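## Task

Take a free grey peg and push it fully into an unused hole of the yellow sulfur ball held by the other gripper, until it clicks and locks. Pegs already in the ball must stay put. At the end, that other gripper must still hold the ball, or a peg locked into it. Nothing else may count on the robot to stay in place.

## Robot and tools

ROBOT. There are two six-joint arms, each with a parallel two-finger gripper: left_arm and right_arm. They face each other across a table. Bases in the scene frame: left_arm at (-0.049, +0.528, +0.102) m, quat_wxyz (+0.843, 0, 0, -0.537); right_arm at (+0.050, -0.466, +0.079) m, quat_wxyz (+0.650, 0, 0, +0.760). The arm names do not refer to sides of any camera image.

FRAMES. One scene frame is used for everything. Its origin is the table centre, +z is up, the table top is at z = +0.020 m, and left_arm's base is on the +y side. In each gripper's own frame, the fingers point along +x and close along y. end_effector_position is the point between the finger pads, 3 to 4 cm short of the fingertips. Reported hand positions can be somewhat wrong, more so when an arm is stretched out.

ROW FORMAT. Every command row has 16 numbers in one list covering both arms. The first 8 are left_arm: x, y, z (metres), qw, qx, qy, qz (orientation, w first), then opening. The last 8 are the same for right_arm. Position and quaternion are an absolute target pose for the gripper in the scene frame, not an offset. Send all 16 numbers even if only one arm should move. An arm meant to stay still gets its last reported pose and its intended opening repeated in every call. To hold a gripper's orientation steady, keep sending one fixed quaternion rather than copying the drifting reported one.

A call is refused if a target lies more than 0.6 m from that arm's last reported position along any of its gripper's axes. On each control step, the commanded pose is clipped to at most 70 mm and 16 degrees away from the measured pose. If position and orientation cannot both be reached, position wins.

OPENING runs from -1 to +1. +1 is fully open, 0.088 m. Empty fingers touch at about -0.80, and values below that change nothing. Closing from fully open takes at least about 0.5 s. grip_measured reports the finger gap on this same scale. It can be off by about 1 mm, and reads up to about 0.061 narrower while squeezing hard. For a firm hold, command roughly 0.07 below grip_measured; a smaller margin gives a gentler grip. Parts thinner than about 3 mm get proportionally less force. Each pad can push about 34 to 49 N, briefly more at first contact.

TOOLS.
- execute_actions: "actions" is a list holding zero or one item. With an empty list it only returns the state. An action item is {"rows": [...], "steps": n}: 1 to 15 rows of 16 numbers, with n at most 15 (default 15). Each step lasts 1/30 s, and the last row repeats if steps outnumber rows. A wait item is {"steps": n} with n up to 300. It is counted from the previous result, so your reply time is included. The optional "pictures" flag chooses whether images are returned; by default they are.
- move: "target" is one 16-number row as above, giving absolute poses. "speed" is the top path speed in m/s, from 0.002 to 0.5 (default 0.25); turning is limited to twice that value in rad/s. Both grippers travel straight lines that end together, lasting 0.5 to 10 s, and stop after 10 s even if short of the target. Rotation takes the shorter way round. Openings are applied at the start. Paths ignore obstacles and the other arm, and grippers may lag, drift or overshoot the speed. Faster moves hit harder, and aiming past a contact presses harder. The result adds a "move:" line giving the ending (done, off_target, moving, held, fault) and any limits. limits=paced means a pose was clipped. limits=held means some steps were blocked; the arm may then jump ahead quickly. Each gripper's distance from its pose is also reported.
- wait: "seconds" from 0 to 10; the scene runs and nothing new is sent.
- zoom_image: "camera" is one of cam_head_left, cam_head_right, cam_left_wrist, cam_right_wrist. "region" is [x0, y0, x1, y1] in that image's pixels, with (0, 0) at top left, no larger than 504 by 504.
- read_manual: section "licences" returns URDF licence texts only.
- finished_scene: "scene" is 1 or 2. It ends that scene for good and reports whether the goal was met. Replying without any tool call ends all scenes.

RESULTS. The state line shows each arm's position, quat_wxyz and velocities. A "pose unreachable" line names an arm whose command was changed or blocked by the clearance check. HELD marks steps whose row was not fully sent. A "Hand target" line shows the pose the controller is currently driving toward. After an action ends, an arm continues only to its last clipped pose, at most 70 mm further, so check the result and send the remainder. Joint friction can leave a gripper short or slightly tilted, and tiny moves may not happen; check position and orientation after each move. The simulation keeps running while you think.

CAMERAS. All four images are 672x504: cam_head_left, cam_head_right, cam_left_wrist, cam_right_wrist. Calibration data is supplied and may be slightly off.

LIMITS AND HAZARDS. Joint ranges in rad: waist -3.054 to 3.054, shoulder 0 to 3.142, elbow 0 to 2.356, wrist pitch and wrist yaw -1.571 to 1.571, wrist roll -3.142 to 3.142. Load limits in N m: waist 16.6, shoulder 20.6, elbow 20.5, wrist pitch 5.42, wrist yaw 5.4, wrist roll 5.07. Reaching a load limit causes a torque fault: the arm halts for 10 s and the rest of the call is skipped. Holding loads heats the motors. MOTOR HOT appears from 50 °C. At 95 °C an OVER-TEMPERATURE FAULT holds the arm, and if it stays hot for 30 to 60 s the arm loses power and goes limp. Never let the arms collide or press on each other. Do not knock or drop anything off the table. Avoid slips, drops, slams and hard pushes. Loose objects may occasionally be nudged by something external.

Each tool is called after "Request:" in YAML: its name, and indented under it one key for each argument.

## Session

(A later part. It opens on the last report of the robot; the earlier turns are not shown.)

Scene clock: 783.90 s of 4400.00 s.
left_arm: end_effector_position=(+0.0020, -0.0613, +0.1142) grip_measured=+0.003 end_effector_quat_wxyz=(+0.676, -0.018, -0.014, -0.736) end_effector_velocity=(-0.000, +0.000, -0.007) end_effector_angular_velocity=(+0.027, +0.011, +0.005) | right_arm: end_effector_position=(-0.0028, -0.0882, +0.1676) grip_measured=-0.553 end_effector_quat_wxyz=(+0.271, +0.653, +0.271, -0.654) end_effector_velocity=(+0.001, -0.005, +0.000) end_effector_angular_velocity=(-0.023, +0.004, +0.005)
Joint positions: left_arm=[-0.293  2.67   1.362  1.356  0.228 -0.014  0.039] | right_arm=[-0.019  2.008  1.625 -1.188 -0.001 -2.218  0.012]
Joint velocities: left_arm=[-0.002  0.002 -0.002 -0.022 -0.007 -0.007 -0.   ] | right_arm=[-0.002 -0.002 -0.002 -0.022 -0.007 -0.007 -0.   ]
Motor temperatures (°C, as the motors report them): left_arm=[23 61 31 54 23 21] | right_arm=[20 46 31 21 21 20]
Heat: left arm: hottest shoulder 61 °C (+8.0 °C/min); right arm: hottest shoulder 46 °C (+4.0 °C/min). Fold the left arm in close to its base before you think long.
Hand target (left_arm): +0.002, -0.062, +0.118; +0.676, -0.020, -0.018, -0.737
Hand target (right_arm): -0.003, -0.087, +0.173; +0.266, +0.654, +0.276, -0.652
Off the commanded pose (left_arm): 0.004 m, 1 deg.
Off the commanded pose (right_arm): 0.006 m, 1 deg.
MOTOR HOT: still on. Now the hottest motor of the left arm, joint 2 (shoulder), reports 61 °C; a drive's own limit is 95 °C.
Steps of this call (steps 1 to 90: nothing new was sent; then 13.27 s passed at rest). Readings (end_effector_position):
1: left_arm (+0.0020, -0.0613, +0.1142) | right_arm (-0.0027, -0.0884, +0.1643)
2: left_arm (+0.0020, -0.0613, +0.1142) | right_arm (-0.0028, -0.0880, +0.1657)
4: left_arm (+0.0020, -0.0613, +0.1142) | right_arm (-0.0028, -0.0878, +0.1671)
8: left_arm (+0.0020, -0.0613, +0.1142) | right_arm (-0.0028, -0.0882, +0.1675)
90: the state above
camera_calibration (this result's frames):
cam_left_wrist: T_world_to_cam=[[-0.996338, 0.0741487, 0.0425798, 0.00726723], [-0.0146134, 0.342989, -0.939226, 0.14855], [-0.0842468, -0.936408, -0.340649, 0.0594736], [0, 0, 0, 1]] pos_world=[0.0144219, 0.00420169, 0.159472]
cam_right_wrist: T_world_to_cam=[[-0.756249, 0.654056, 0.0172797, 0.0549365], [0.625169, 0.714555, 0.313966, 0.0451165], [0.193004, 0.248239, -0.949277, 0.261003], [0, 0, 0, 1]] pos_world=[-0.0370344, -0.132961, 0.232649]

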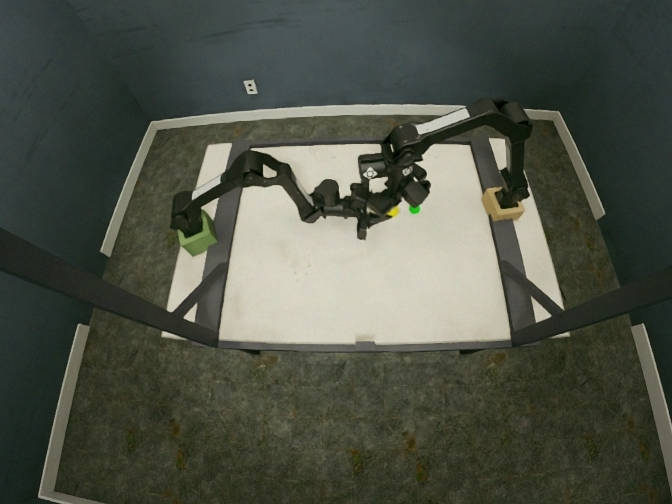

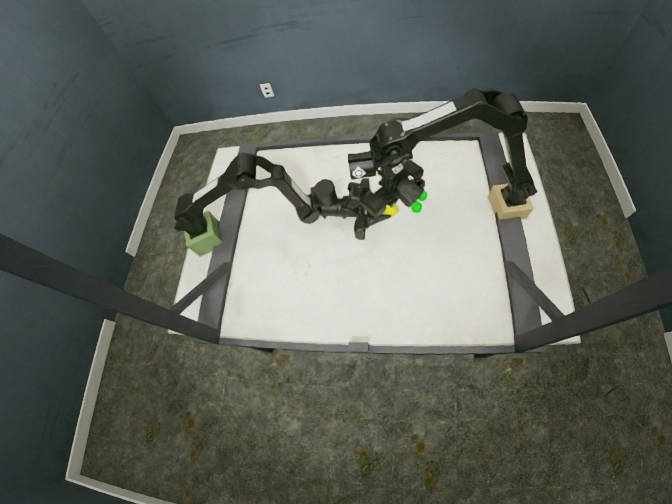

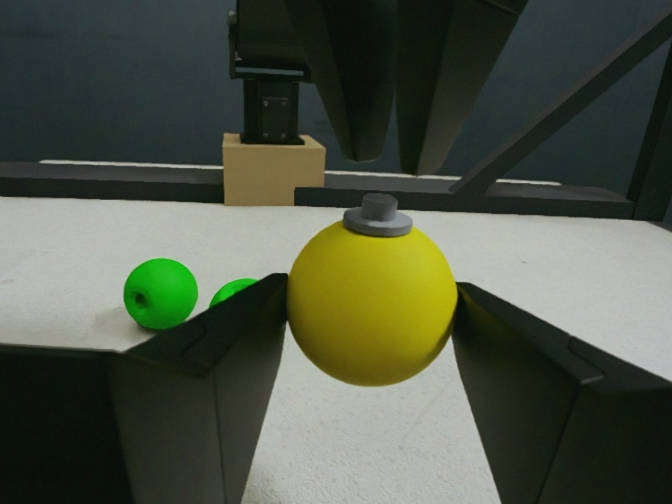

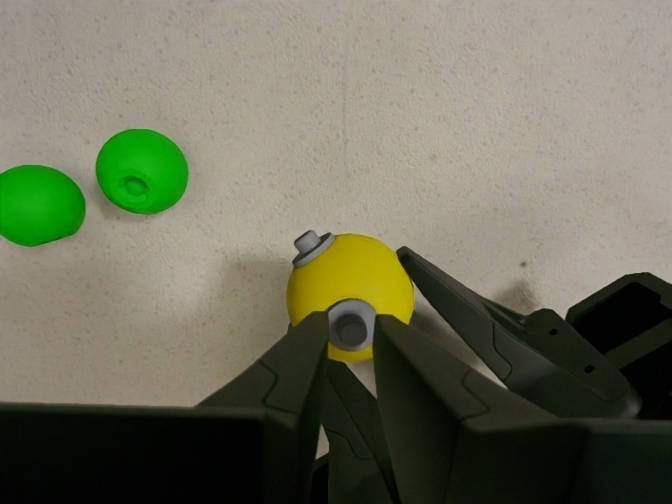

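Request:
move:
  target: [0.002,-0.020,0.170,0.4653,-0.4907,0.5105,-0.5303,-0.07, 0.038,-0.100,0.225,-0.2706,-0.6533,-0.2706,0.6533,-0.55]
  speed: 0.3

Scene clock: 818.00 s of 4400.00 s.
left_arm: end_effector_position=(+0.0008, -0.0214, +0.1662) grip_measured=+0.003 end_effector_quat_wxyz=(+0.467, -0.489, +0.510, -0.531) end_effector_velocity=(-0.000, +0.000, -0.001) end_effector_angular_velocity=(+0.009, +0.023, +0.004) | right_arm: end_effector_position=(+0.0369, -0.1008, +0.2196) grip_measured=-0.553 end_effector_quat_wxyz=(+0.276, +0.651, +0.265, -0.656) end_effector_velocity=(-0.001, -0.001, +0.001) end_effector_angular_velocity=(-0.003, +0.022, -0.000)
Joint positions: left_arm=[-0.282  2.422  1.1    1.366  0.24  -1.581  0.039] | right_arm=[-0.122  1.946  1.743 -1.384 -0.001 -2.321  0.012]
Joint velocities: left_arm=[-0.002 -0.002 -0.002 -0.007 -0.007 -0.022  0.   ] | right_arm=[-0.007 -0.002  0.002 -0.007 -0.022 -0.007 -0.   ]
Motor temperatures (°C, as the motors report them): left_arm=[23 60 30 48 23 21] | right_arm=[20 51 32 21 21 20]
Heat: left arm: hottest shoulder 60 °C (-4.0 °C/min); right arm: hottest shoulder 51 °C (+11.1 °C/min). Fold the left arm in close to its base before you think long. Fold the right arm in close to its base before you think long.
Hand target (left_arm): +0.002, -0.020, +0.170; +0.466, -0.491, +0.511, -0.531
Hand target (right_arm): +0.038, -0.100, +0.225; +0.271, +0.653, +0.271, -0.653
Off the commanded pose (left_arm): 0.004 m, 0 deg.
Off the commanded pose (right_arm): 0.006 m, 1 deg.
MOTOR HOT: a motor of the right arm reached 50 °C. Now the hottest motor of the right arm, joint 2 (shoulder), reports 51 °C. The temperature limit of the motors' drives, at which the controller stops that arm, is 95 °C. To cool a motor, set the load down, stop pushing, or move to a pose that needs little force.
MOTOR HOT: still on. Now the hottest motor of the left arm, joint 2 (shoulder), reports 60 °C; a drive's own limit is 95 °C.
After step 90, 28.03 s passed at rest.
move: done
camera_calibration (this result's frames):
cam_left_wrist: T_world_to_cam=[[0.0406109, 0.0272126, 0.998804, -0.159909], [-0.886276, 0.462565, 0.0234328, 0.0269185], [-0.461374, -0.886168, 0.042903, 0.0520394], [0, 0, 0, 1]] pos_world=[0.0543609, 0.0380157, 0.156855]
cam_right_wrist: T_world_to_cam=[[-0.756004, 0.654529, 0.00704983, 0.0946069], [0.625304, 0.71898, 0.303418, 0.0158085], [0.193527, 0.233794, -0.952831, 0.305097], [0, 0, 0, 1]] pos_world=[0.00259365, -0.144619, 0.285242]

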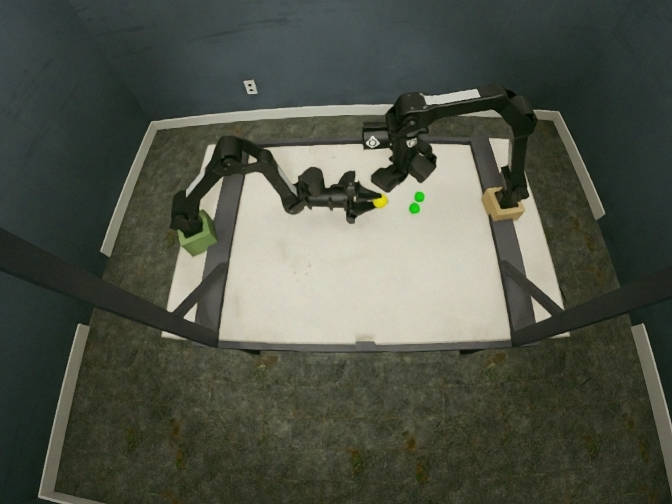

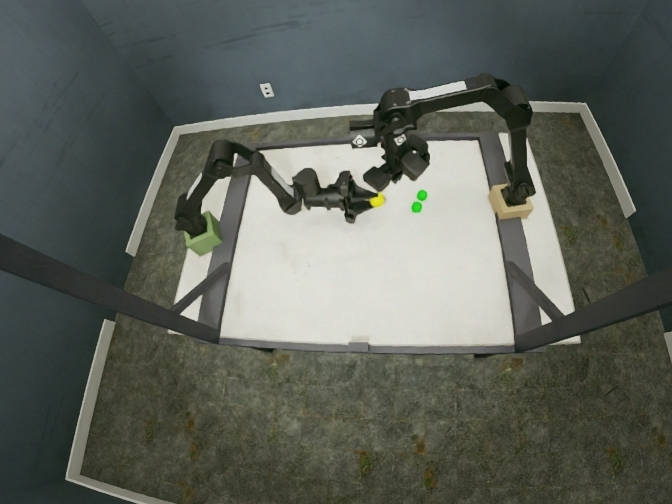

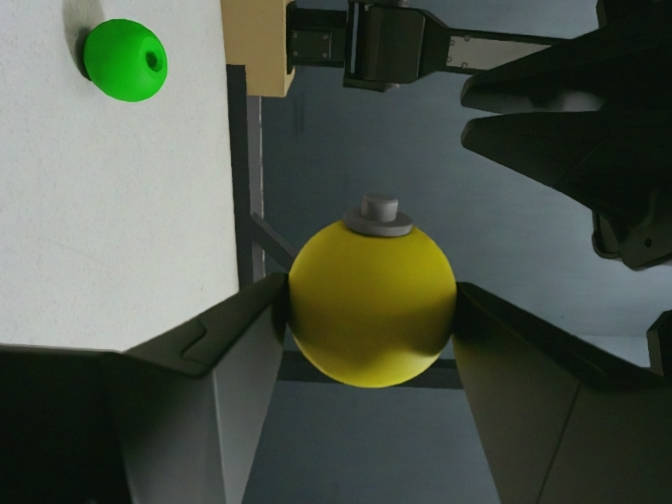

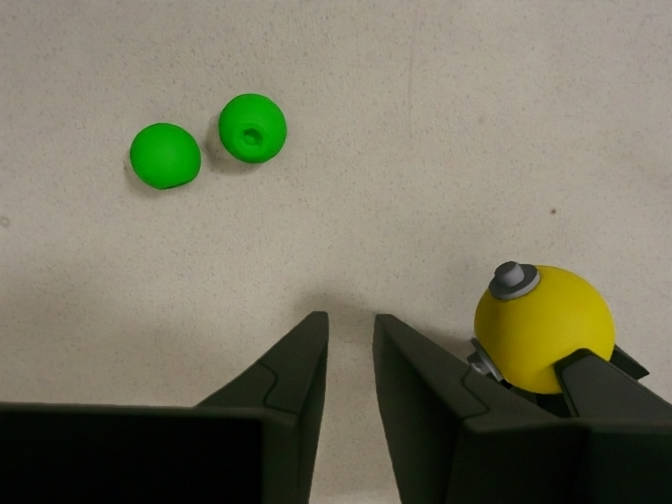

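Request:
zoom_image:
  camera: "cam_right_wrist"
  region: [450, 320, 534, 404]

Request:
zoom_image:
  camera: "cam_left_wrist"
  region: [320, 175, 432, 265]

Region (450, 320, 534, 404) of cam_right_wrist's 672x504 image, scaled by 6.000, with more detail than that image has.

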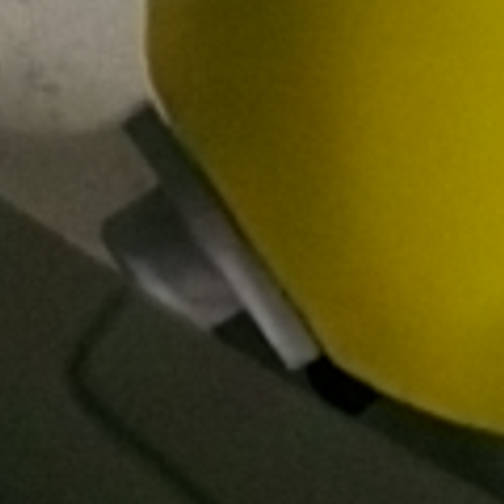

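Region (320, 175, 432, 265) of cam_left_wrist's 672x504 image, scaled by 4.500, with more detail than that image has; it fills the top 405 rows of this view, and the rest is white.

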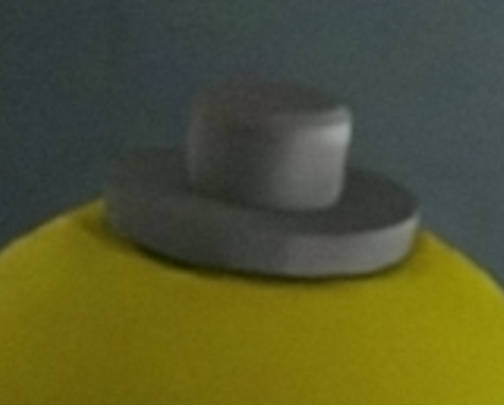

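Request:
zoom_image:
  camera: "cam_right_wrist"
  region: [475, 245, 559, 315]

Region (475, 245, 559, 315) of cam_right_wrist's 672x504 image, scaled by 6.000, with more detail than that image has.

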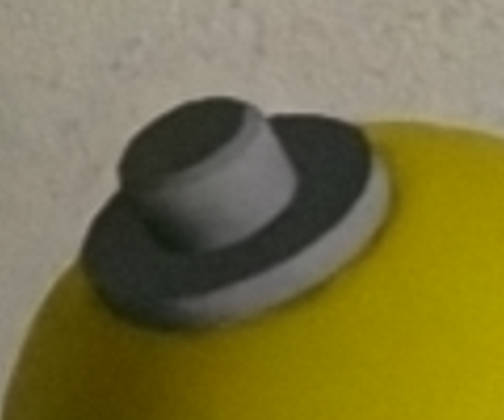

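Request:
move:
  target: [-0.027,-0.049,0.127,0.3007,-0.01664,-0.00525,-0.9536,-0.07, -0.050,-0.062,0.208,-0.2706,-0.6533,-0.2706,0.6533,-0.82]
  speed: 0.3

Scene clock: 865.50 s of 4400.00 s.
left_arm: end_effector_position=(-0.0294, -0.0488, +0.1223) grip_measured=+0.003 end_effector_quat_wxyz=(+0.300, -0.018, +0.001, -0.954) end_effector_velocity=(+0.001, -0.003, -0.003) end_effector_angular_velocity=(+0.029, +0.008, +0.020) | right_arm: end_effector_position=(-0.0491, -0.0632, +0.2127) grip_measured=-0.798 end_effector_quat_wxyz=(+0.267, +0.653, +0.275, -0.653) end_effector_velocity=(+0.001, -0.005, -0.002) end_effector_angular_velocity=(-0.028, +0.001, +0.005)
Joint positions: left_arm=[-0.154  2.806  1.759  1.15   1.241 -0.111  0.039] | right_arm=[ 0.084  2.134  1.994 -1.418 -0.001 -2.116  0.   ]
Joint velocities: left_arm=[-0.002 -0.002 -0.002 -0.037 -0.022  0.007 -0.   ] | right_arm=[-0.002  0.002 -0.002 -0.022 -0.007 -0.007  0.   ]
Motor temperatures (°C, as the motors report them): left_arm=[23 59 29 43 23 21] | right_arm=[20 52 34 21 21 20]
Heat: left arm: hottest shoulder 59 °C (-1.0 °C/min); right arm: hottest shoulder 52 °C (+3.0 °C/min). Fold the left arm in close to its base before you think long. Fold the right arm in close to its base before you think long.
Hand target (left_arm): -0.027, -0.050, +0.127; -0.301, +0.017, +0.005, +0.954
Hand target (right_arm): -0.050, -0.062, +0.208; +0.271, +0.654, +0.271, -0.653
Off the commanded pose (left_arm): 0.005 m, 1 deg.
Off the commanded pose (right_arm): 0.005 m, 1 deg.
MOTOR HOT: still on. Now the hottest motor of the left arm, joint 2 (shoulder), reports 59 °C; a drive's own limit is 95 °C.
MOTOR HOT: still on. Now the hottest motor of the right arm, joint 2 (shoulder), reports 52 °C; a drive's own limit is 95 °C.
After step 90, 41.10 s passed at rest.
move: done
camera_calibration (this result's frames):
cam_left_wrist: T_world_to_cam=[[-0.581061, 0.81219, 0.0521079, 0.0217163], [0.258736, 0.245052, -0.934348, 0.154042], [-0.771637, -0.529431, -0.352533, 0.0723958], [0, 0, 0, 1]] pos_world=[0.0286254, -0.0170575, 0.168319]
cam_right_wrist: T_world_to_cam=[[-0.756433, 0.653497, 0.0273822, 0.000584534], [0.625818, 0.710954, 0.320775, 0.0404674], [0.190158, 0.259781, -0.946759, 0.306585], [0, 0, 0, 1]] pos_world=[-0.0831828, -0.108798, 0.277265]

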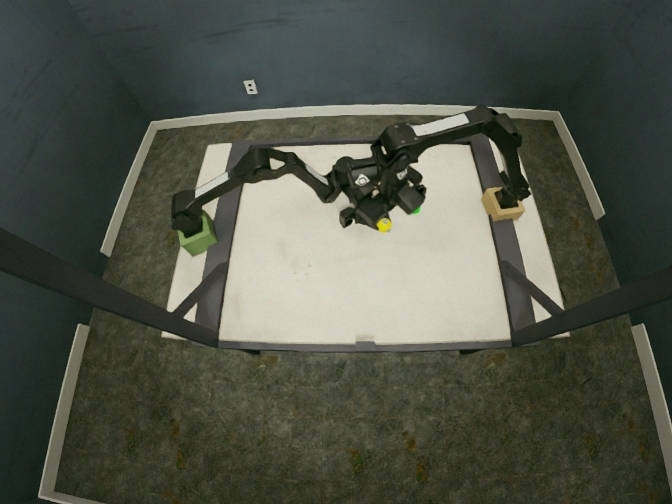

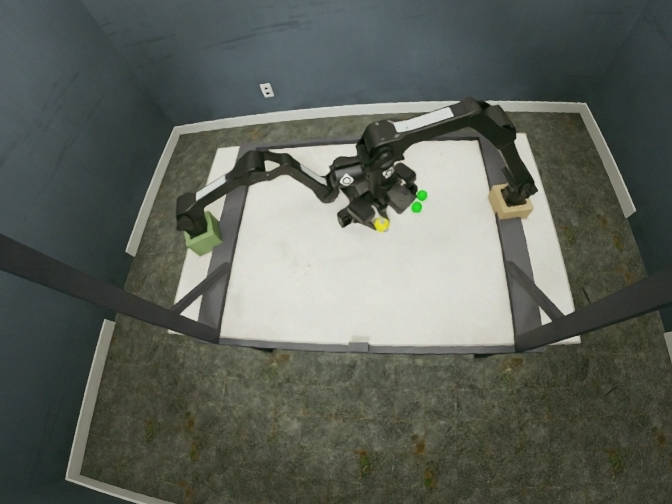

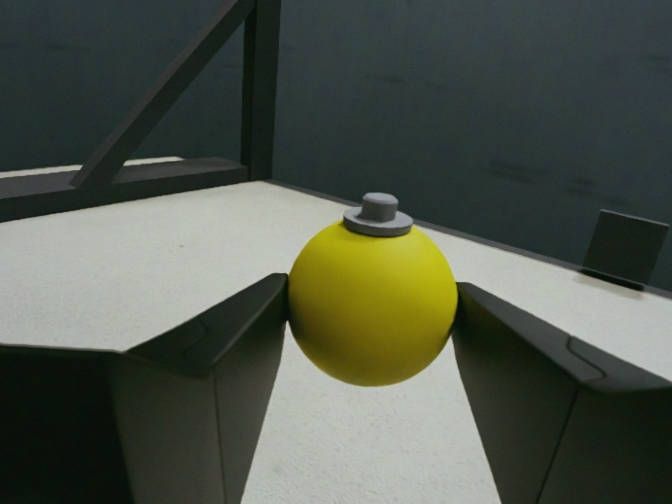

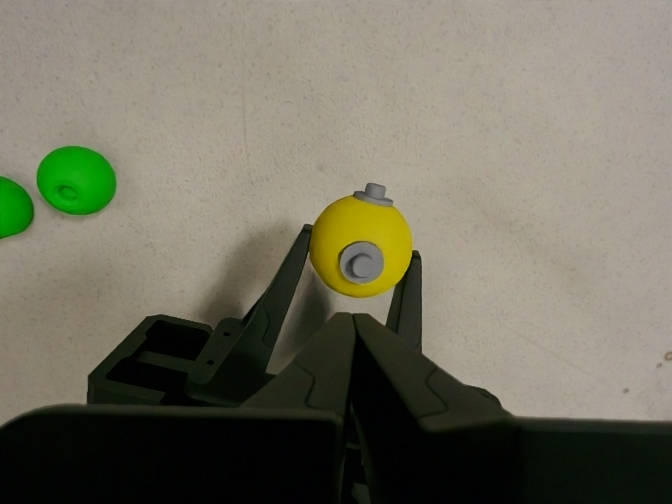

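Request:
zoom_image:
  camera: "cam_right_wrist"
  region: [290, 170, 434, 330]

Request:
zoom_image:
  camera: "cam_left_wrist"
  region: [320, 175, 432, 265]

Region (290, 170, 434, 330) of cam_right_wrist's 672x504 image, scaled by 3.150, with more detail than that image has; it fills the left 454 columns of this view, and the rest is white.

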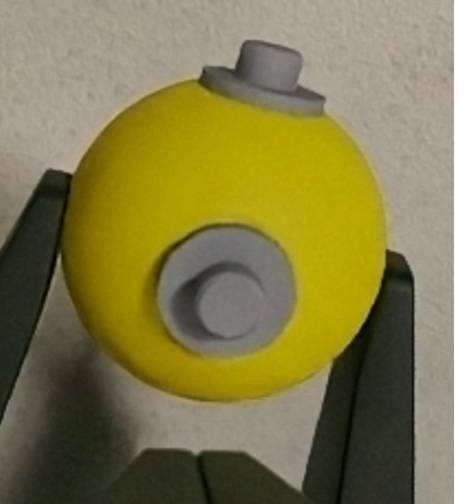

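Region (320, 175, 432, 265) of cam_left_wrist's 672x504 image, scaled by 4.500, with more detail than that image has; it fills the top 405 rows of this view, and the rest is white.

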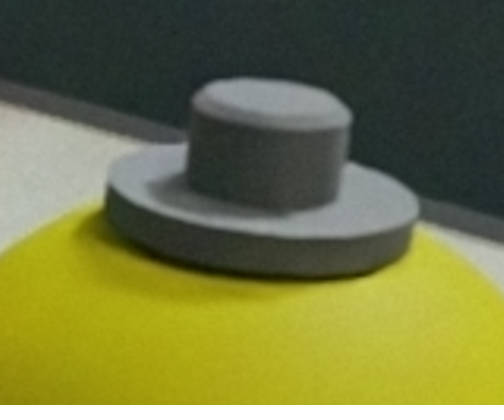

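Request:
move:
  target: [-0.0294,-0.0488,0.1235,0.3007,-0.01664,-0.00525,-0.9536,-0.07, -0.0566,-0.0600,0.1745,-0.2706,-0.6533,-0.2706,0.6533,-0.82]
  speed: 0.06

Scene clock: 876.43 s of 4400.00 s.
left_arm: end_effector_position=(-0.0295, -0.0487, +0.1223) grip_measured=+0.003 end_effector_quat_wxyz=(+0.300, -0.017, -0.001, -0.954) end_effector_velocity=(-0.001, -0.001, -0.000) end_effector_angular_velocity=(+0.013, +0.007, +0.005) | right_arm: end_effector_position=(-0.0563, -0.0583, +0.1828) grip_measured=-0.798 end_effector_quat_wxyz=(+0.263, +0.654, +0.278, -0.653) end_effector_velocity=(-0.000, +0.001, +0.000) end_effector_angular_velocity=(+0.005, +0.009, +0.005)
Joint positions: left_arm=[-0.154  2.806  1.759  1.15   1.242 -0.106  0.039] | right_arm=[ 0.098  2.148  1.896 -1.297 -0.001 -2.102  0.   ]
Joint velocities: left_arm=[-0.002 -0.002 -0.002 -0.007 -0.007 -0.007 -0.   ] | right_arm=[-0.002 -0.002 -0.002  0.007 -0.007 -0.007  0.   ]
Motor temperatures (°C, as the motors report them): left_arm=[23 61 29 41 23 21] | right_arm=[20 50 34 21 21 20]
Heat: left arm: hottest shoulder 61 °C (+1.0 °C/min); right arm: hottest shoulder 50 °C (-1.0 °C/min). Fold the left arm in close to its base before you think long. Fold the right arm in close to its base before you think long.
Hand target (left_arm): -0.029, -0.049, +0.123; -0.301, +0.017, +0.005, +0.954
Hand target (right_arm): -0.057, -0.060, +0.175; +0.271, +0.653, +0.271, -0.653
Off the commanded pose (left_arm): 0.001 m, 0 deg.
Off the commanded pose (right_arm): 0.008 m, 1 deg.
MOTOR HOT: still on. Now the hottest motor of the left arm, joint 2 (shoulder), reports 61 °C; a drive's own limit is 95 °C.
MOTOR HOT: still on. Now the hottest motor of the right arm, joint 2 (shoulder), reports 50 °C; a drive's own limit is 95 °C.
After step 90, 6.93 s passed at rest.
move: done
camera_calibration (this result's frames):
cam_left_wrist: T_world_to_cam=[[-0.581015, 0.812525, 0.0471661, 0.0222752], [0.261376, 0.241157, -0.934626, 0.153997], [-0.770782, -0.530703, -0.35249, 0.072368], [0, 0, 0, 1]] pos_world=[0.0284712, -0.0168306, 0.168388]
cam_right_wrist: T_world_to_cam=[[-0.755849, 0.653759, 0.0359428, -0.0087454], [0.62725, 0.707273, 0.32607, 0.0499375], [0.18775, 0.269005, -0.944662, 0.2784], [0, 0, 0, 1]] pos_world=[-0.090203, -0.104493, 0.247025]

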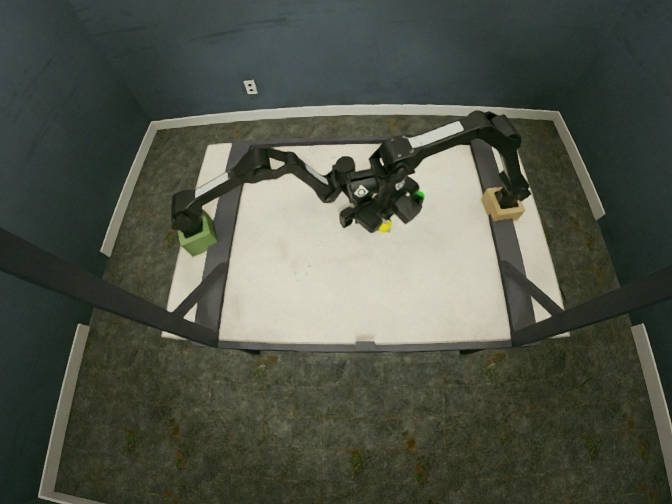

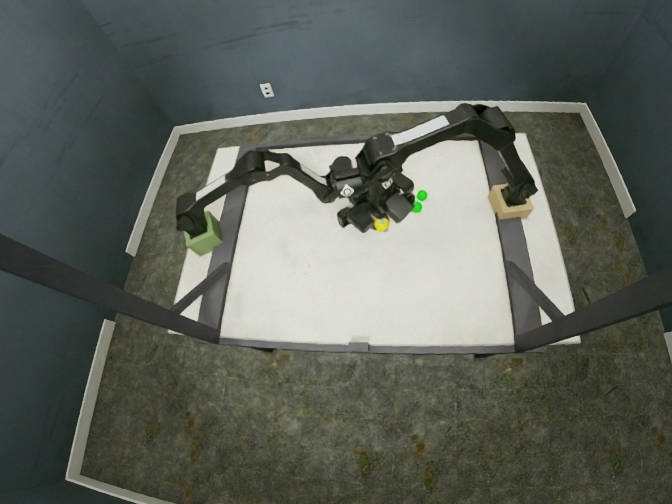

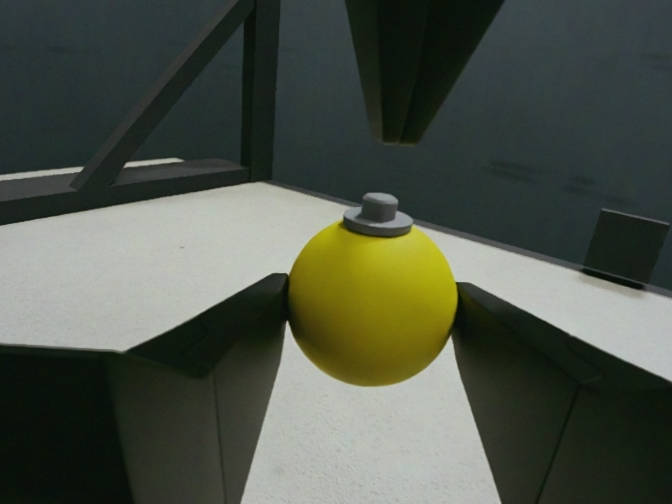

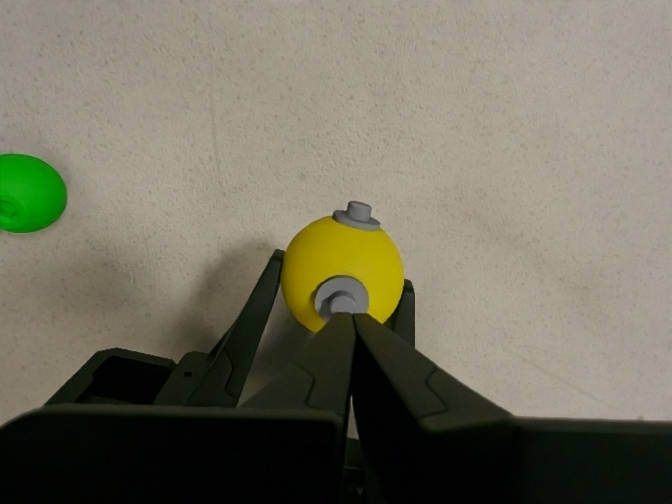

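Request:
execute_actions:
  actions:
    - {"rows": [[-0.0294,-0.0489,0.1235,0.300,-0.0170,-0.0030,-0.954,-0.07, -0.0565,-0.0600,0.1760,-0.2706,-0.6533,-0.2706,0.6533,-0.82],[-0.0293,-0.0492,0.1243,0.300,-0.0170,-0.0040,-0.954,-0.07, -0.0564,-0.0602,0.1750,-0.2706,-0.6533,-0.2706,0.6533,-0.82],[-0.0293,-0.0494,0.1251,0.300,-0.0170,-0.0050,-0.954,-0.07, -0.0563,-0.0604,0.1740,-0.2706,-0.6533,-0.2706,0.6533,-0.82],[-0.0292,-0.0496,0.1259,0.300,-0.0171,-0.0060,-0.954,-0.07, -0.0562,-0.0606,0.1730,-0.2706,-0.6533,-0.2706,0.6533,-0.82],[-0.0292,-0.0498,0.1267,0.300,-0.0171,-0.0070,-0.954,-0.07, -0.0561,-0.0608,0.1720,-0.2706,-0.6533,-0.2706,0.6533,-0.82],[-0.0291,-0.0500,0.1275,0.300,-0.0171,-0.0080,-0.954,-0.07, -0.0560,-0.0610,0.1710,-0.2706,-0.6533,-0.2706,0.6533,-0.82],[-0.0290,-0.0502,0.1283,0.300,-0.0172,-0.0090,-0.954,-0.07, -0.0559,-0.0612,0.1700,-0.2706,-0.6533,-0.2706,0.6533,-0.82],[-0.0290,-0.0504,0.1290,0.300,-0.0172,-0.0100,-0.954,-0.07, -0.0558,-0.0613,0.1690,-0.2706,-0.6533,-0.2706,0.6533,-0.82],[-0.0289,-0.0506,0.1298,0.300,-0.0172,-0.0110,-0.954,-0.07, -0.0557,-0.0614,0.1681,-0.2706,-0.6533,-0.2706,0.6533,-0.82],[-0.0289,-0.0508,0.1305,0.300,-0.0172,-0.0120,-0.954,-0.07, -0.0556,-0.0615,0.1673,-0.2706,-0.6533,-0.2706,0.6533,-0.82],[-0.0288,-0.0510,0.1312,0.300,-0.0173,-0.0128,-0.954,-0.07, -0.0555,-0.0616,0.1666,-0.2706,-0.6533,-0.2706,0.6533,-0.82],[-0.0288,-0.0513,0.1320,0.300,-0.0173,-0.0135,-0.954,-0.07, -0.0554,-0.0617,0.1660,-0.2706,-0.6533,-0.2706,0.6533,-0.82],[-0.0288,-0.0513,0.1320,0.300,-0.0173,-0.0135,-0.954,-0.07, -0.0554,-0.0617,0.1655,-0.2706,-0.6533,-0.2706,0.6533,-0.82]], "steps": 15}

Scene clock: 894.60 s of 4400.00 s.
left_arm: end_effector_position=(-0.0295, -0.0487, +0.1223) grip_measured=+0.003 end_effector_quat_wxyz=(+0.300, -0.017, -0.001, -0.954) end_effector_velocity=(-0.001, -0.001, -0.002) end_effector_angular_velocity=(+0.027, +0.011, +0.005) | right_arm: end_effector_position=(-0.0558, -0.0599, +0.1721) grip_measured=-0.798 end_effector_quat_wxyz=(+0.265, +0.654, +0.276, -0.653) end_effector_velocity=(+0.004, -0.008, -0.013) end_effector_angular_velocity=(-0.038, -0.018, +0.034)
Joint positions: left_arm=[-0.154  2.806  1.759  1.15   1.242 -0.106  0.039] | right_arm=[ 0.098  2.148  1.854 -1.261 -0.001 -2.102  0.   ]
Joint velocities: left_arm=[-0.002 -0.002 -0.002 -0.022 -0.007 -0.007  0.   ] | right_arm=[-0.002  0.002 -0.046  0.007  0.007 -0.037  0.   ]
Motor temperatures (°C, as the motors report them): left_arm=[23 62 30 40 23 21] | right_arm=[20 50 33 21 21 20]
Heat: left arm: hottest shoulder 62 °C (+3.0 °C/min); right arm: hottest shoulder 50 °C (-1.0 °C/min). Fold the left arm in close to its base before you think long. Fold the right arm in close to its base before you think long.
Hand target (left_arm): -0.029, -0.051, +0.132; -0.300, +0.017, +0.013, +0.954
Hand target (right_arm): -0.055, -0.062, +0.166; +0.271, +0.653, +0.271, -0.653
Off the commanded pose (left_arm): 0.010 m, 1 deg.
Off the commanded pose (right_arm): 0.007 m, 1 deg.
MOTOR HOT: still on. Now the hottest motor of the left arm, joint 2 (shoulder), reports 62 °C; a drive's own limit is 95 °C.
MOTOR HOT: still on. Now the hottest motor of the right arm, joint 2 (shoulder), reports 50 °C; a drive's own limit is 95 °C.
Steps of this call (steps 1 to 90: nothing new was sent; then 14.67 s passed at rest; steps 91 to 105: all 15 steps of this action). Readings (end_effector_position):
91: left_arm (-0.0295, -0.0487, +0.1223) | right_arm (-0.0563, -0.0582, +0.1828)
92: left_arm (-0.0295, -0.0487, +0.1223) | right_arm (-0.0563, -0.0582, +0.1828)
94: left_arm (-0.0295, -0.0487, +0.1223) | right_arm (-0.0562, -0.0584, +0.1822)
98: left_arm (-0.0295, -0.0487, +0.1223) | right_arm (-0.0561, -0.0588, +0.1784)
105: the state above
camera_calibration (this result's frames):
cam_left_wrist: T_world_to_cam=[[-0.581015, 0.812525, 0.0471661, 0.0222752], [0.261376, 0.241157, -0.934626, 0.153997], [-0.770782, -0.530703, -0.35249, 0.072368], [0, 0, 0, 1]] pos_world=[0.0284712, -0.0168306, 0.168388]
cam_right_wrist: T_world_to_cam=[[-0.7559, 0.653957, 0.0309186, -0.00610286], [0.626751, 0.70919, 0.322851, 0.0549529], [0.189203, 0.263421, -0.945945, 0.268618], [0, 0, 0, 1]] pos_world=[-0.0898783, -0.105741, 0.236545]

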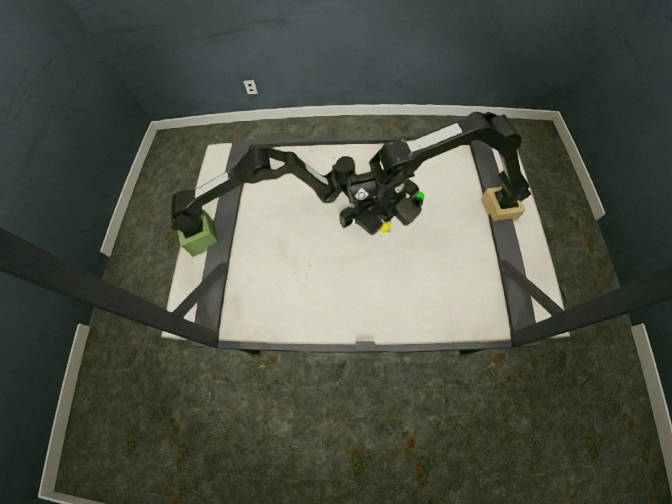

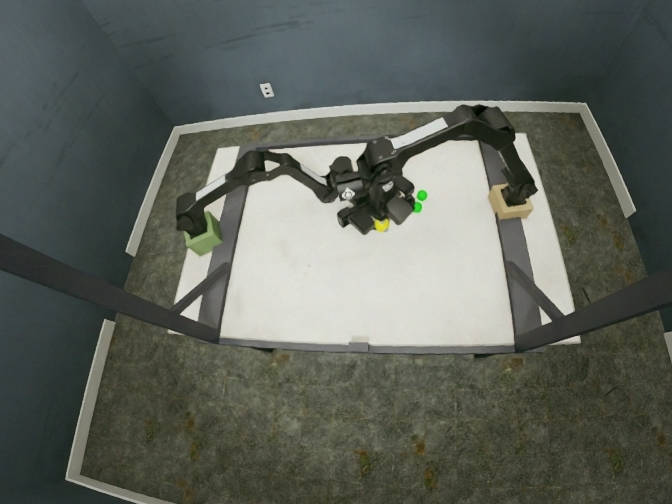

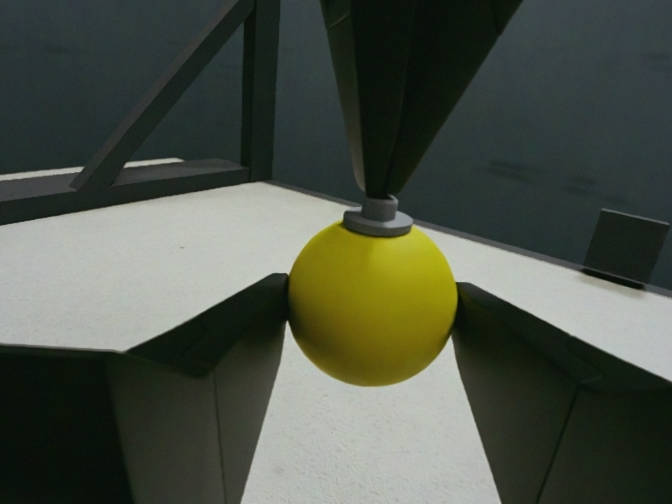

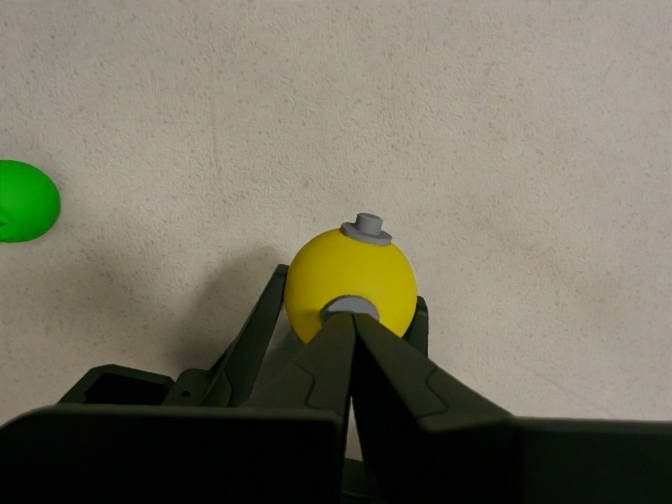

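Request:
execute_actions:
  actions: []

Scene clock: 910.10 s of 4400.00 s.
left_arm: end_effector_position=(-0.0295, -0.0487, +0.1223) grip_measured=+0.003 end_effector_quat_wxyz=(+0.300, -0.017, -0.001, -0.954) end_effector_velocity=(-0.002, +0.001, -0.002) end_effector_angular_velocity=(+0.027, +0.010, -0.010) | right_arm: end_effector_position=(-0.0559, -0.0598, +0.1715) grip_measured=-0.798 end_effector_quat_wxyz=(+0.265, +0.654, +0.277, -0.653) end_effector_velocity=(+0.000, -0.002, +0.002) end_effector_angular_velocity=(-0.004, +0.006, +0.020)
Joint positions: left_arm=[-0.154  2.806  1.759  1.15   1.242 -0.106  0.039] | right_arm=[ 0.098  2.148  1.852 -1.258 -0.001 -2.102  0.   ]
Joint velocities: left_arm=[-0.002 -0.002 -0.002 -0.022  0.007 -0.007 -0.   ] | right_arm=[-0.002 -0.007 -0.002 -0.007 -0.007 -0.022  0.   ]
Motor temperatures (°C, as the motors report them): left_arm=[23 65 31 39 23 21] | right_arm=[20 50 32 21 21 20]
Heat: left arm: hottest shoulder 65 °C (+6.1 °C/min); right arm: hottest shoulder 50 °C (-2.0 °C/min). Fold the left arm in close to its base before you think long. Fold the right arm in close to its base before you think long.
Hand target (left_arm): -0.029, -0.051, +0.132; -0.300, +0.017, +0.013, +0.954
Hand target (right_arm): -0.055, -0.062, +0.166; +0.271, +0.653, +0.271, -0.653
Off the commanded pose (left_arm): 0.010 m, 1 deg.
Off the commanded pose (right_arm): 0.006 m, 1 deg.
MOTOR HOT: still on. Now the hottest motor of the left arm, joint 2 (shoulder), reports 65 °C; a drive's own limit is 95 °C.
MOTOR HOT: still on. Now the hottest motor of the right arm, joint 2 (shoulder), reports 50 °C; a drive's own limit is 95 °C.
Steps of this call (steps 1 to 90: nothing new was sent; then 12.50 s passed at rest). Readings (end_effector_position):
1: left_arm (-0.0295, -0.0487, +0.1223) | right_arm (-0.0558, -0.0600, +0.1718)
2: left_arm (-0.0295, -0.0487, +0.1223) | right_arm (-0.0558, -0.0600, +0.1716)
4: left_arm (-0.0295, -0.0487, +0.1223) | right_arm (-0.0559, -0.0599, +0.1716)
8: left_arm (-0.0295, -0.0487, +0.1223) | right_arm (-0.0559, -0.0598, +0.1715)
90: the state above
camera_calibration (this result's frames):
cam_left_wrist: T_world_to_cam=[[-0.581015, 0.812525, 0.0471661, 0.0222752], [0.261376, 0.241157, -0.934626, 0.153997], [-0.770782, -0.530703, -0.35249, 0.072368], [0, 0, 0, 1]] pos_world=[0.0284712, -0.0168306, 0.168388]
cam_right_wrist: T_world_to_cam=[[-0.755894, 0.653933, 0.0315467, -0.00630475], [0.626813, 0.708951, 0.323254, 0.0549871], [0.189021, 0.264119, -0.945786, 0.268052], [0, 0, 0, 1]] pos_world=[-0.0898999, -0.105658, 0.235944]

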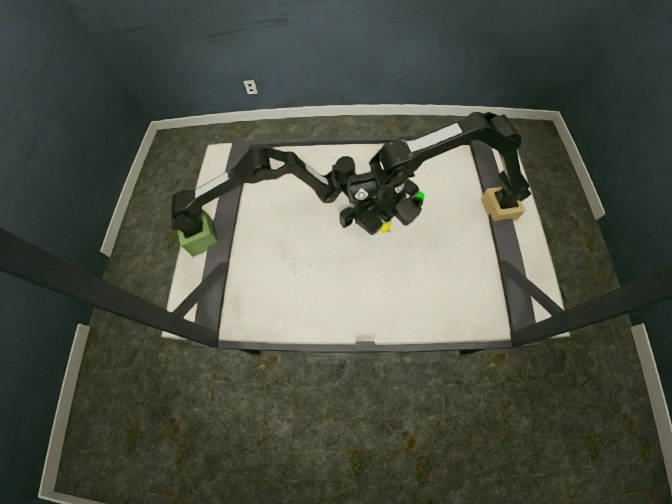

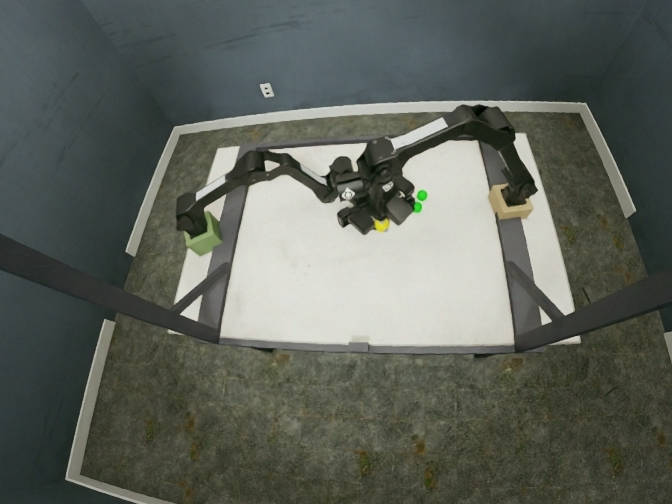

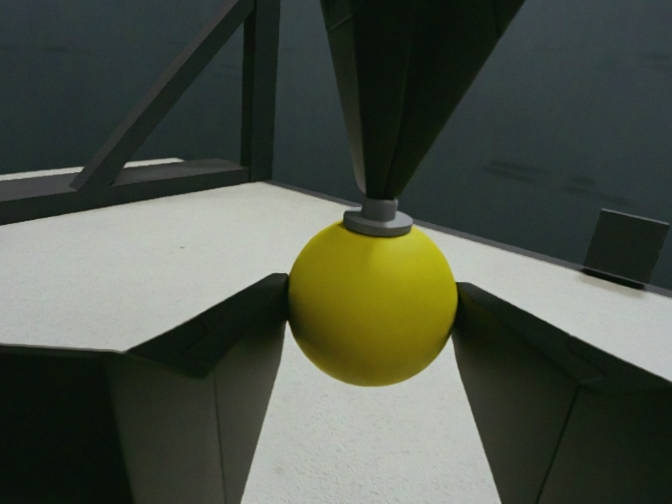

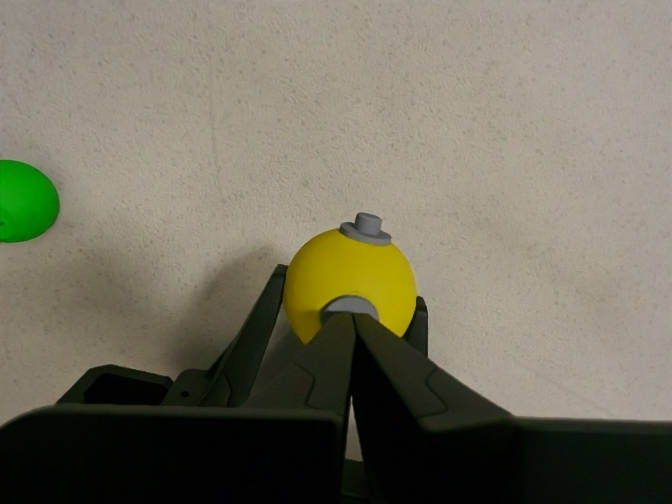

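Request:
execute_actions:
  actions:
    - {"rows": [ [-0.0287,-0.0517,0.1337,0.300,-0.0173,-0.0159,-0.954,-0.07,-0.0553,-0.0621,0.1640,-0.2717,-0.6530,-0.2695,0.6536,-0.82], [-0.0286,-0.0521,0.1353,0.300,-0.0174,-0.0182,-0.954,-0.07,-0.0552,-0.0626,0.1625,-0.2729,-0.6527,-0.2684,0.6539,-0.82], [-0.0284,-0.0525,0.1370,0.2999,-0.0174,-0.0206,-0.954,-0.07,-0.0551,-0.0630,0.1610,-0.2740,-0.6524,-0.2672,0.6542,-0.82], [-0.0283,-0.0529,0.1386,0.2998,-0.0175,-0.0229,-0.954,-0.07,-0.0550,-0.0635,0.1595,-0.2751,-0.6521,-0.2661,0.6545,-0.82], [-0.0282,-0.0533,0.1403,0.2997,-0.0175,-0.0253,-0.954,-0.07,-0.0549,-0.0639,0.1580,-0.2763,-0.6518,-0.2650,0.6548,-0.82], [-0.0281,-0.0537,0.1419,0.2997,-0.0176,-0.0276,-0.954,-0.07,-0.0547,-0.0643,0.1565,-0.2774,-0.6515,-0.2639,0.6551,-0.82], [-0.0280,-0.0541,0.1436,0.2996,-0.0176,-0.0300,-0.954,-0.07,-0.0546,-0.0648,0.1550,-0.2785,-0.6512,-0.2628,0.6554,-0.82], [-0.0278,-0.0545,0.1452,0.2995,-0.0177,-0.0323,-0.954,-0.07,-0.0545,-0.0652,0.1535,-0.2796,-0.6509,-0.2616,0.6557,-0.82], [-0.0277,-0.0549,0.1469,0.2995,-0.0177,-0.0347,-0.954,-0.07,-0.0544,-0.0657,0.1520,-0.2808,-0.6506,-0.2605,0.6560,-0.82], [-0.0276,-0.0553,0.1485,0.2994,-0.0178,-0.0370,-0.954,-0.07,-0.0543,-0.0661,0.1505,-0.2819,-0.6503,-0.2594,0.6563,-0.82] ], "steps": 15}

Scene clock: 925.10 s of 4400.00 s.
left_arm: end_effector_position=(-0.0291, -0.0496, +0.1240) grip_measured=+0.003 end_effector_quat_wxyz=(+0.301, -0.017, -0.005, -0.954) end_effector_velocity=(-0.002, +0.001, +0.001) end_effector_angular_velocity=(+0.011, +0.010, -0.011) | right_arm: end_effector_position=(-0.0557, -0.0605, +0.1662) grip_measured=-0.798 end_effector_quat_wxyz=(+0.265, +0.653, +0.276, -0.653) end_effector_velocity=(+0.003, -0.002, +0.000) end_effector_angular_velocity=(-0.005, -0.009, +0.005)
Joint positions: left_arm=[-0.154  2.806  1.763  1.153  1.241 -0.106  0.039] | right_arm=[ 0.098  2.148  1.83  -1.238 -0.002 -2.102  0.   ]
Joint velocities: left_arm=[-0.002 -0.002 -0.002  0.007  0.007 -0.022 -0.   ] | right_arm=[-0.002 -0.002 -0.002 -0.007  0.007 -0.007  0.   ]
Motor temperatures (°C, as the motors report them): left_arm=[23 68 31 39 23 21] | right_arm=[20 51 32 21 21 20]
Heat: left arm: hottest shoulder 68 °C (+9.1 °C/min); right arm: hottest shoulder 51 °C (-1.0 °C/min). Fold the left arm in close to its base before you think long. Fold the right arm in close to its base before you think long.
Hand target (left_arm): -0.028, -0.055, +0.149; -0.299, +0.018, +0.037, +0.953
Hand target (right_arm): -0.054, -0.066, +0.151; +0.282, +0.650, +0.259, -0.656
Off the commanded pose (left_arm): 0.025 m, 4 deg.
Off the commanded pose (right_arm): 0.017 m, 3 deg.
MOTOR HOT: still on. Now the hottest motor of the left arm, joint 2 (shoulder), reports 68 °C; a drive's own limit is 95 °C.
MOTOR HOT: still on. Now the hottest motor of the right arm, joint 2 (shoulder), reports 51 °C; a drive's own limit is 95 °C.
Steps of this call (steps 1 to 90: nothing new was sent; then 11.50 s passed at rest; steps 91 to 105: all 15 steps of this action). Readings (end_effector_position):
91: left_arm (-0.0294, -0.0488, +0.1225) | right_arm (-0.0559, -0.0598, +0.1714)
92: left_arm (-0.0294, -0.0489, +0.1226) | right_arm (-0.0559, -0.0599, +0.1711)
94: left_arm (-0.0294, -0.0490, +0.1230) | right_arm (-0.0558, -0.0601, +0.1702)
98: left_arm (-0.0293, -0.0493, +0.1235) | right_arm (-0.0557, -0.0603, +0.1681)
105: the state above
camera_calibration (this result's frames):
cam_left_wrist: T_world_to_cam=[[-0.582022, 0.81217, 0.0403772, 0.0238614], [0.262885, 0.234913, -0.935792, 0.15555], [-0.769507, -0.534037, -0.350232, 0.0723274], [0, 0, 0, 1]] pos_world=[0.0286525, -0.0172948, 0.169931]
cam_right_wrist: T_world_to_cam=[[-0.755901, 0.653989, 0.0301926, -0.00530021], [0.626773, 0.709582, 0.321946, 0.0574356], [0.189125, 0.262283, -0.946276, 0.263113], [0, 0, 0, 1]] pos_world=[-0.0897667, -0.106299, 0.230646]

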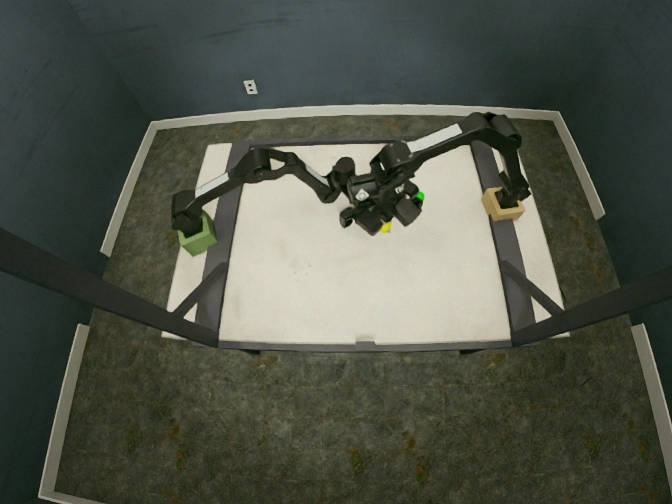

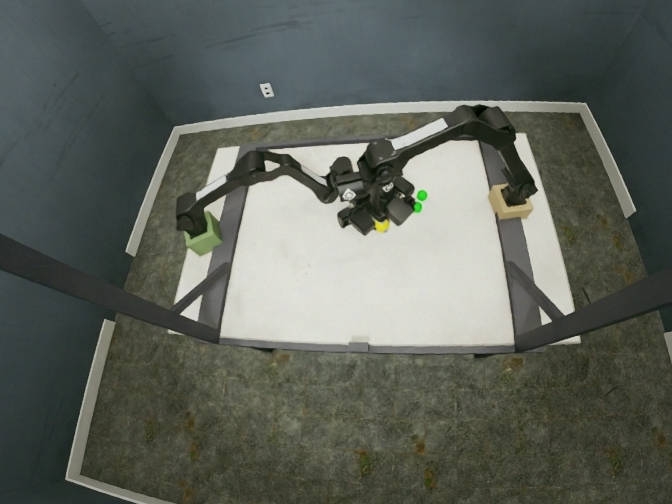

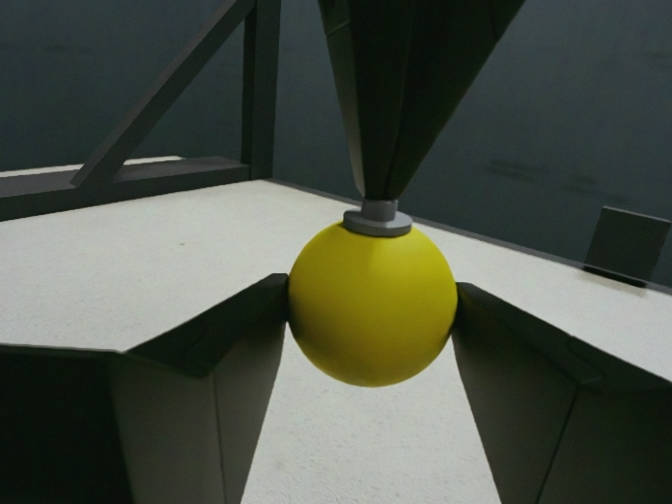

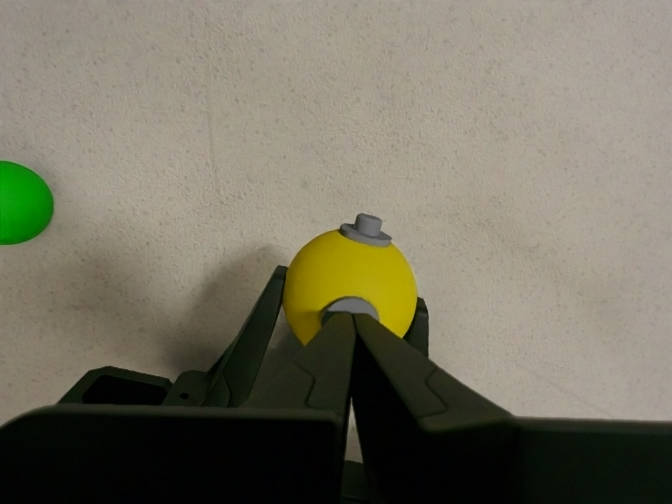

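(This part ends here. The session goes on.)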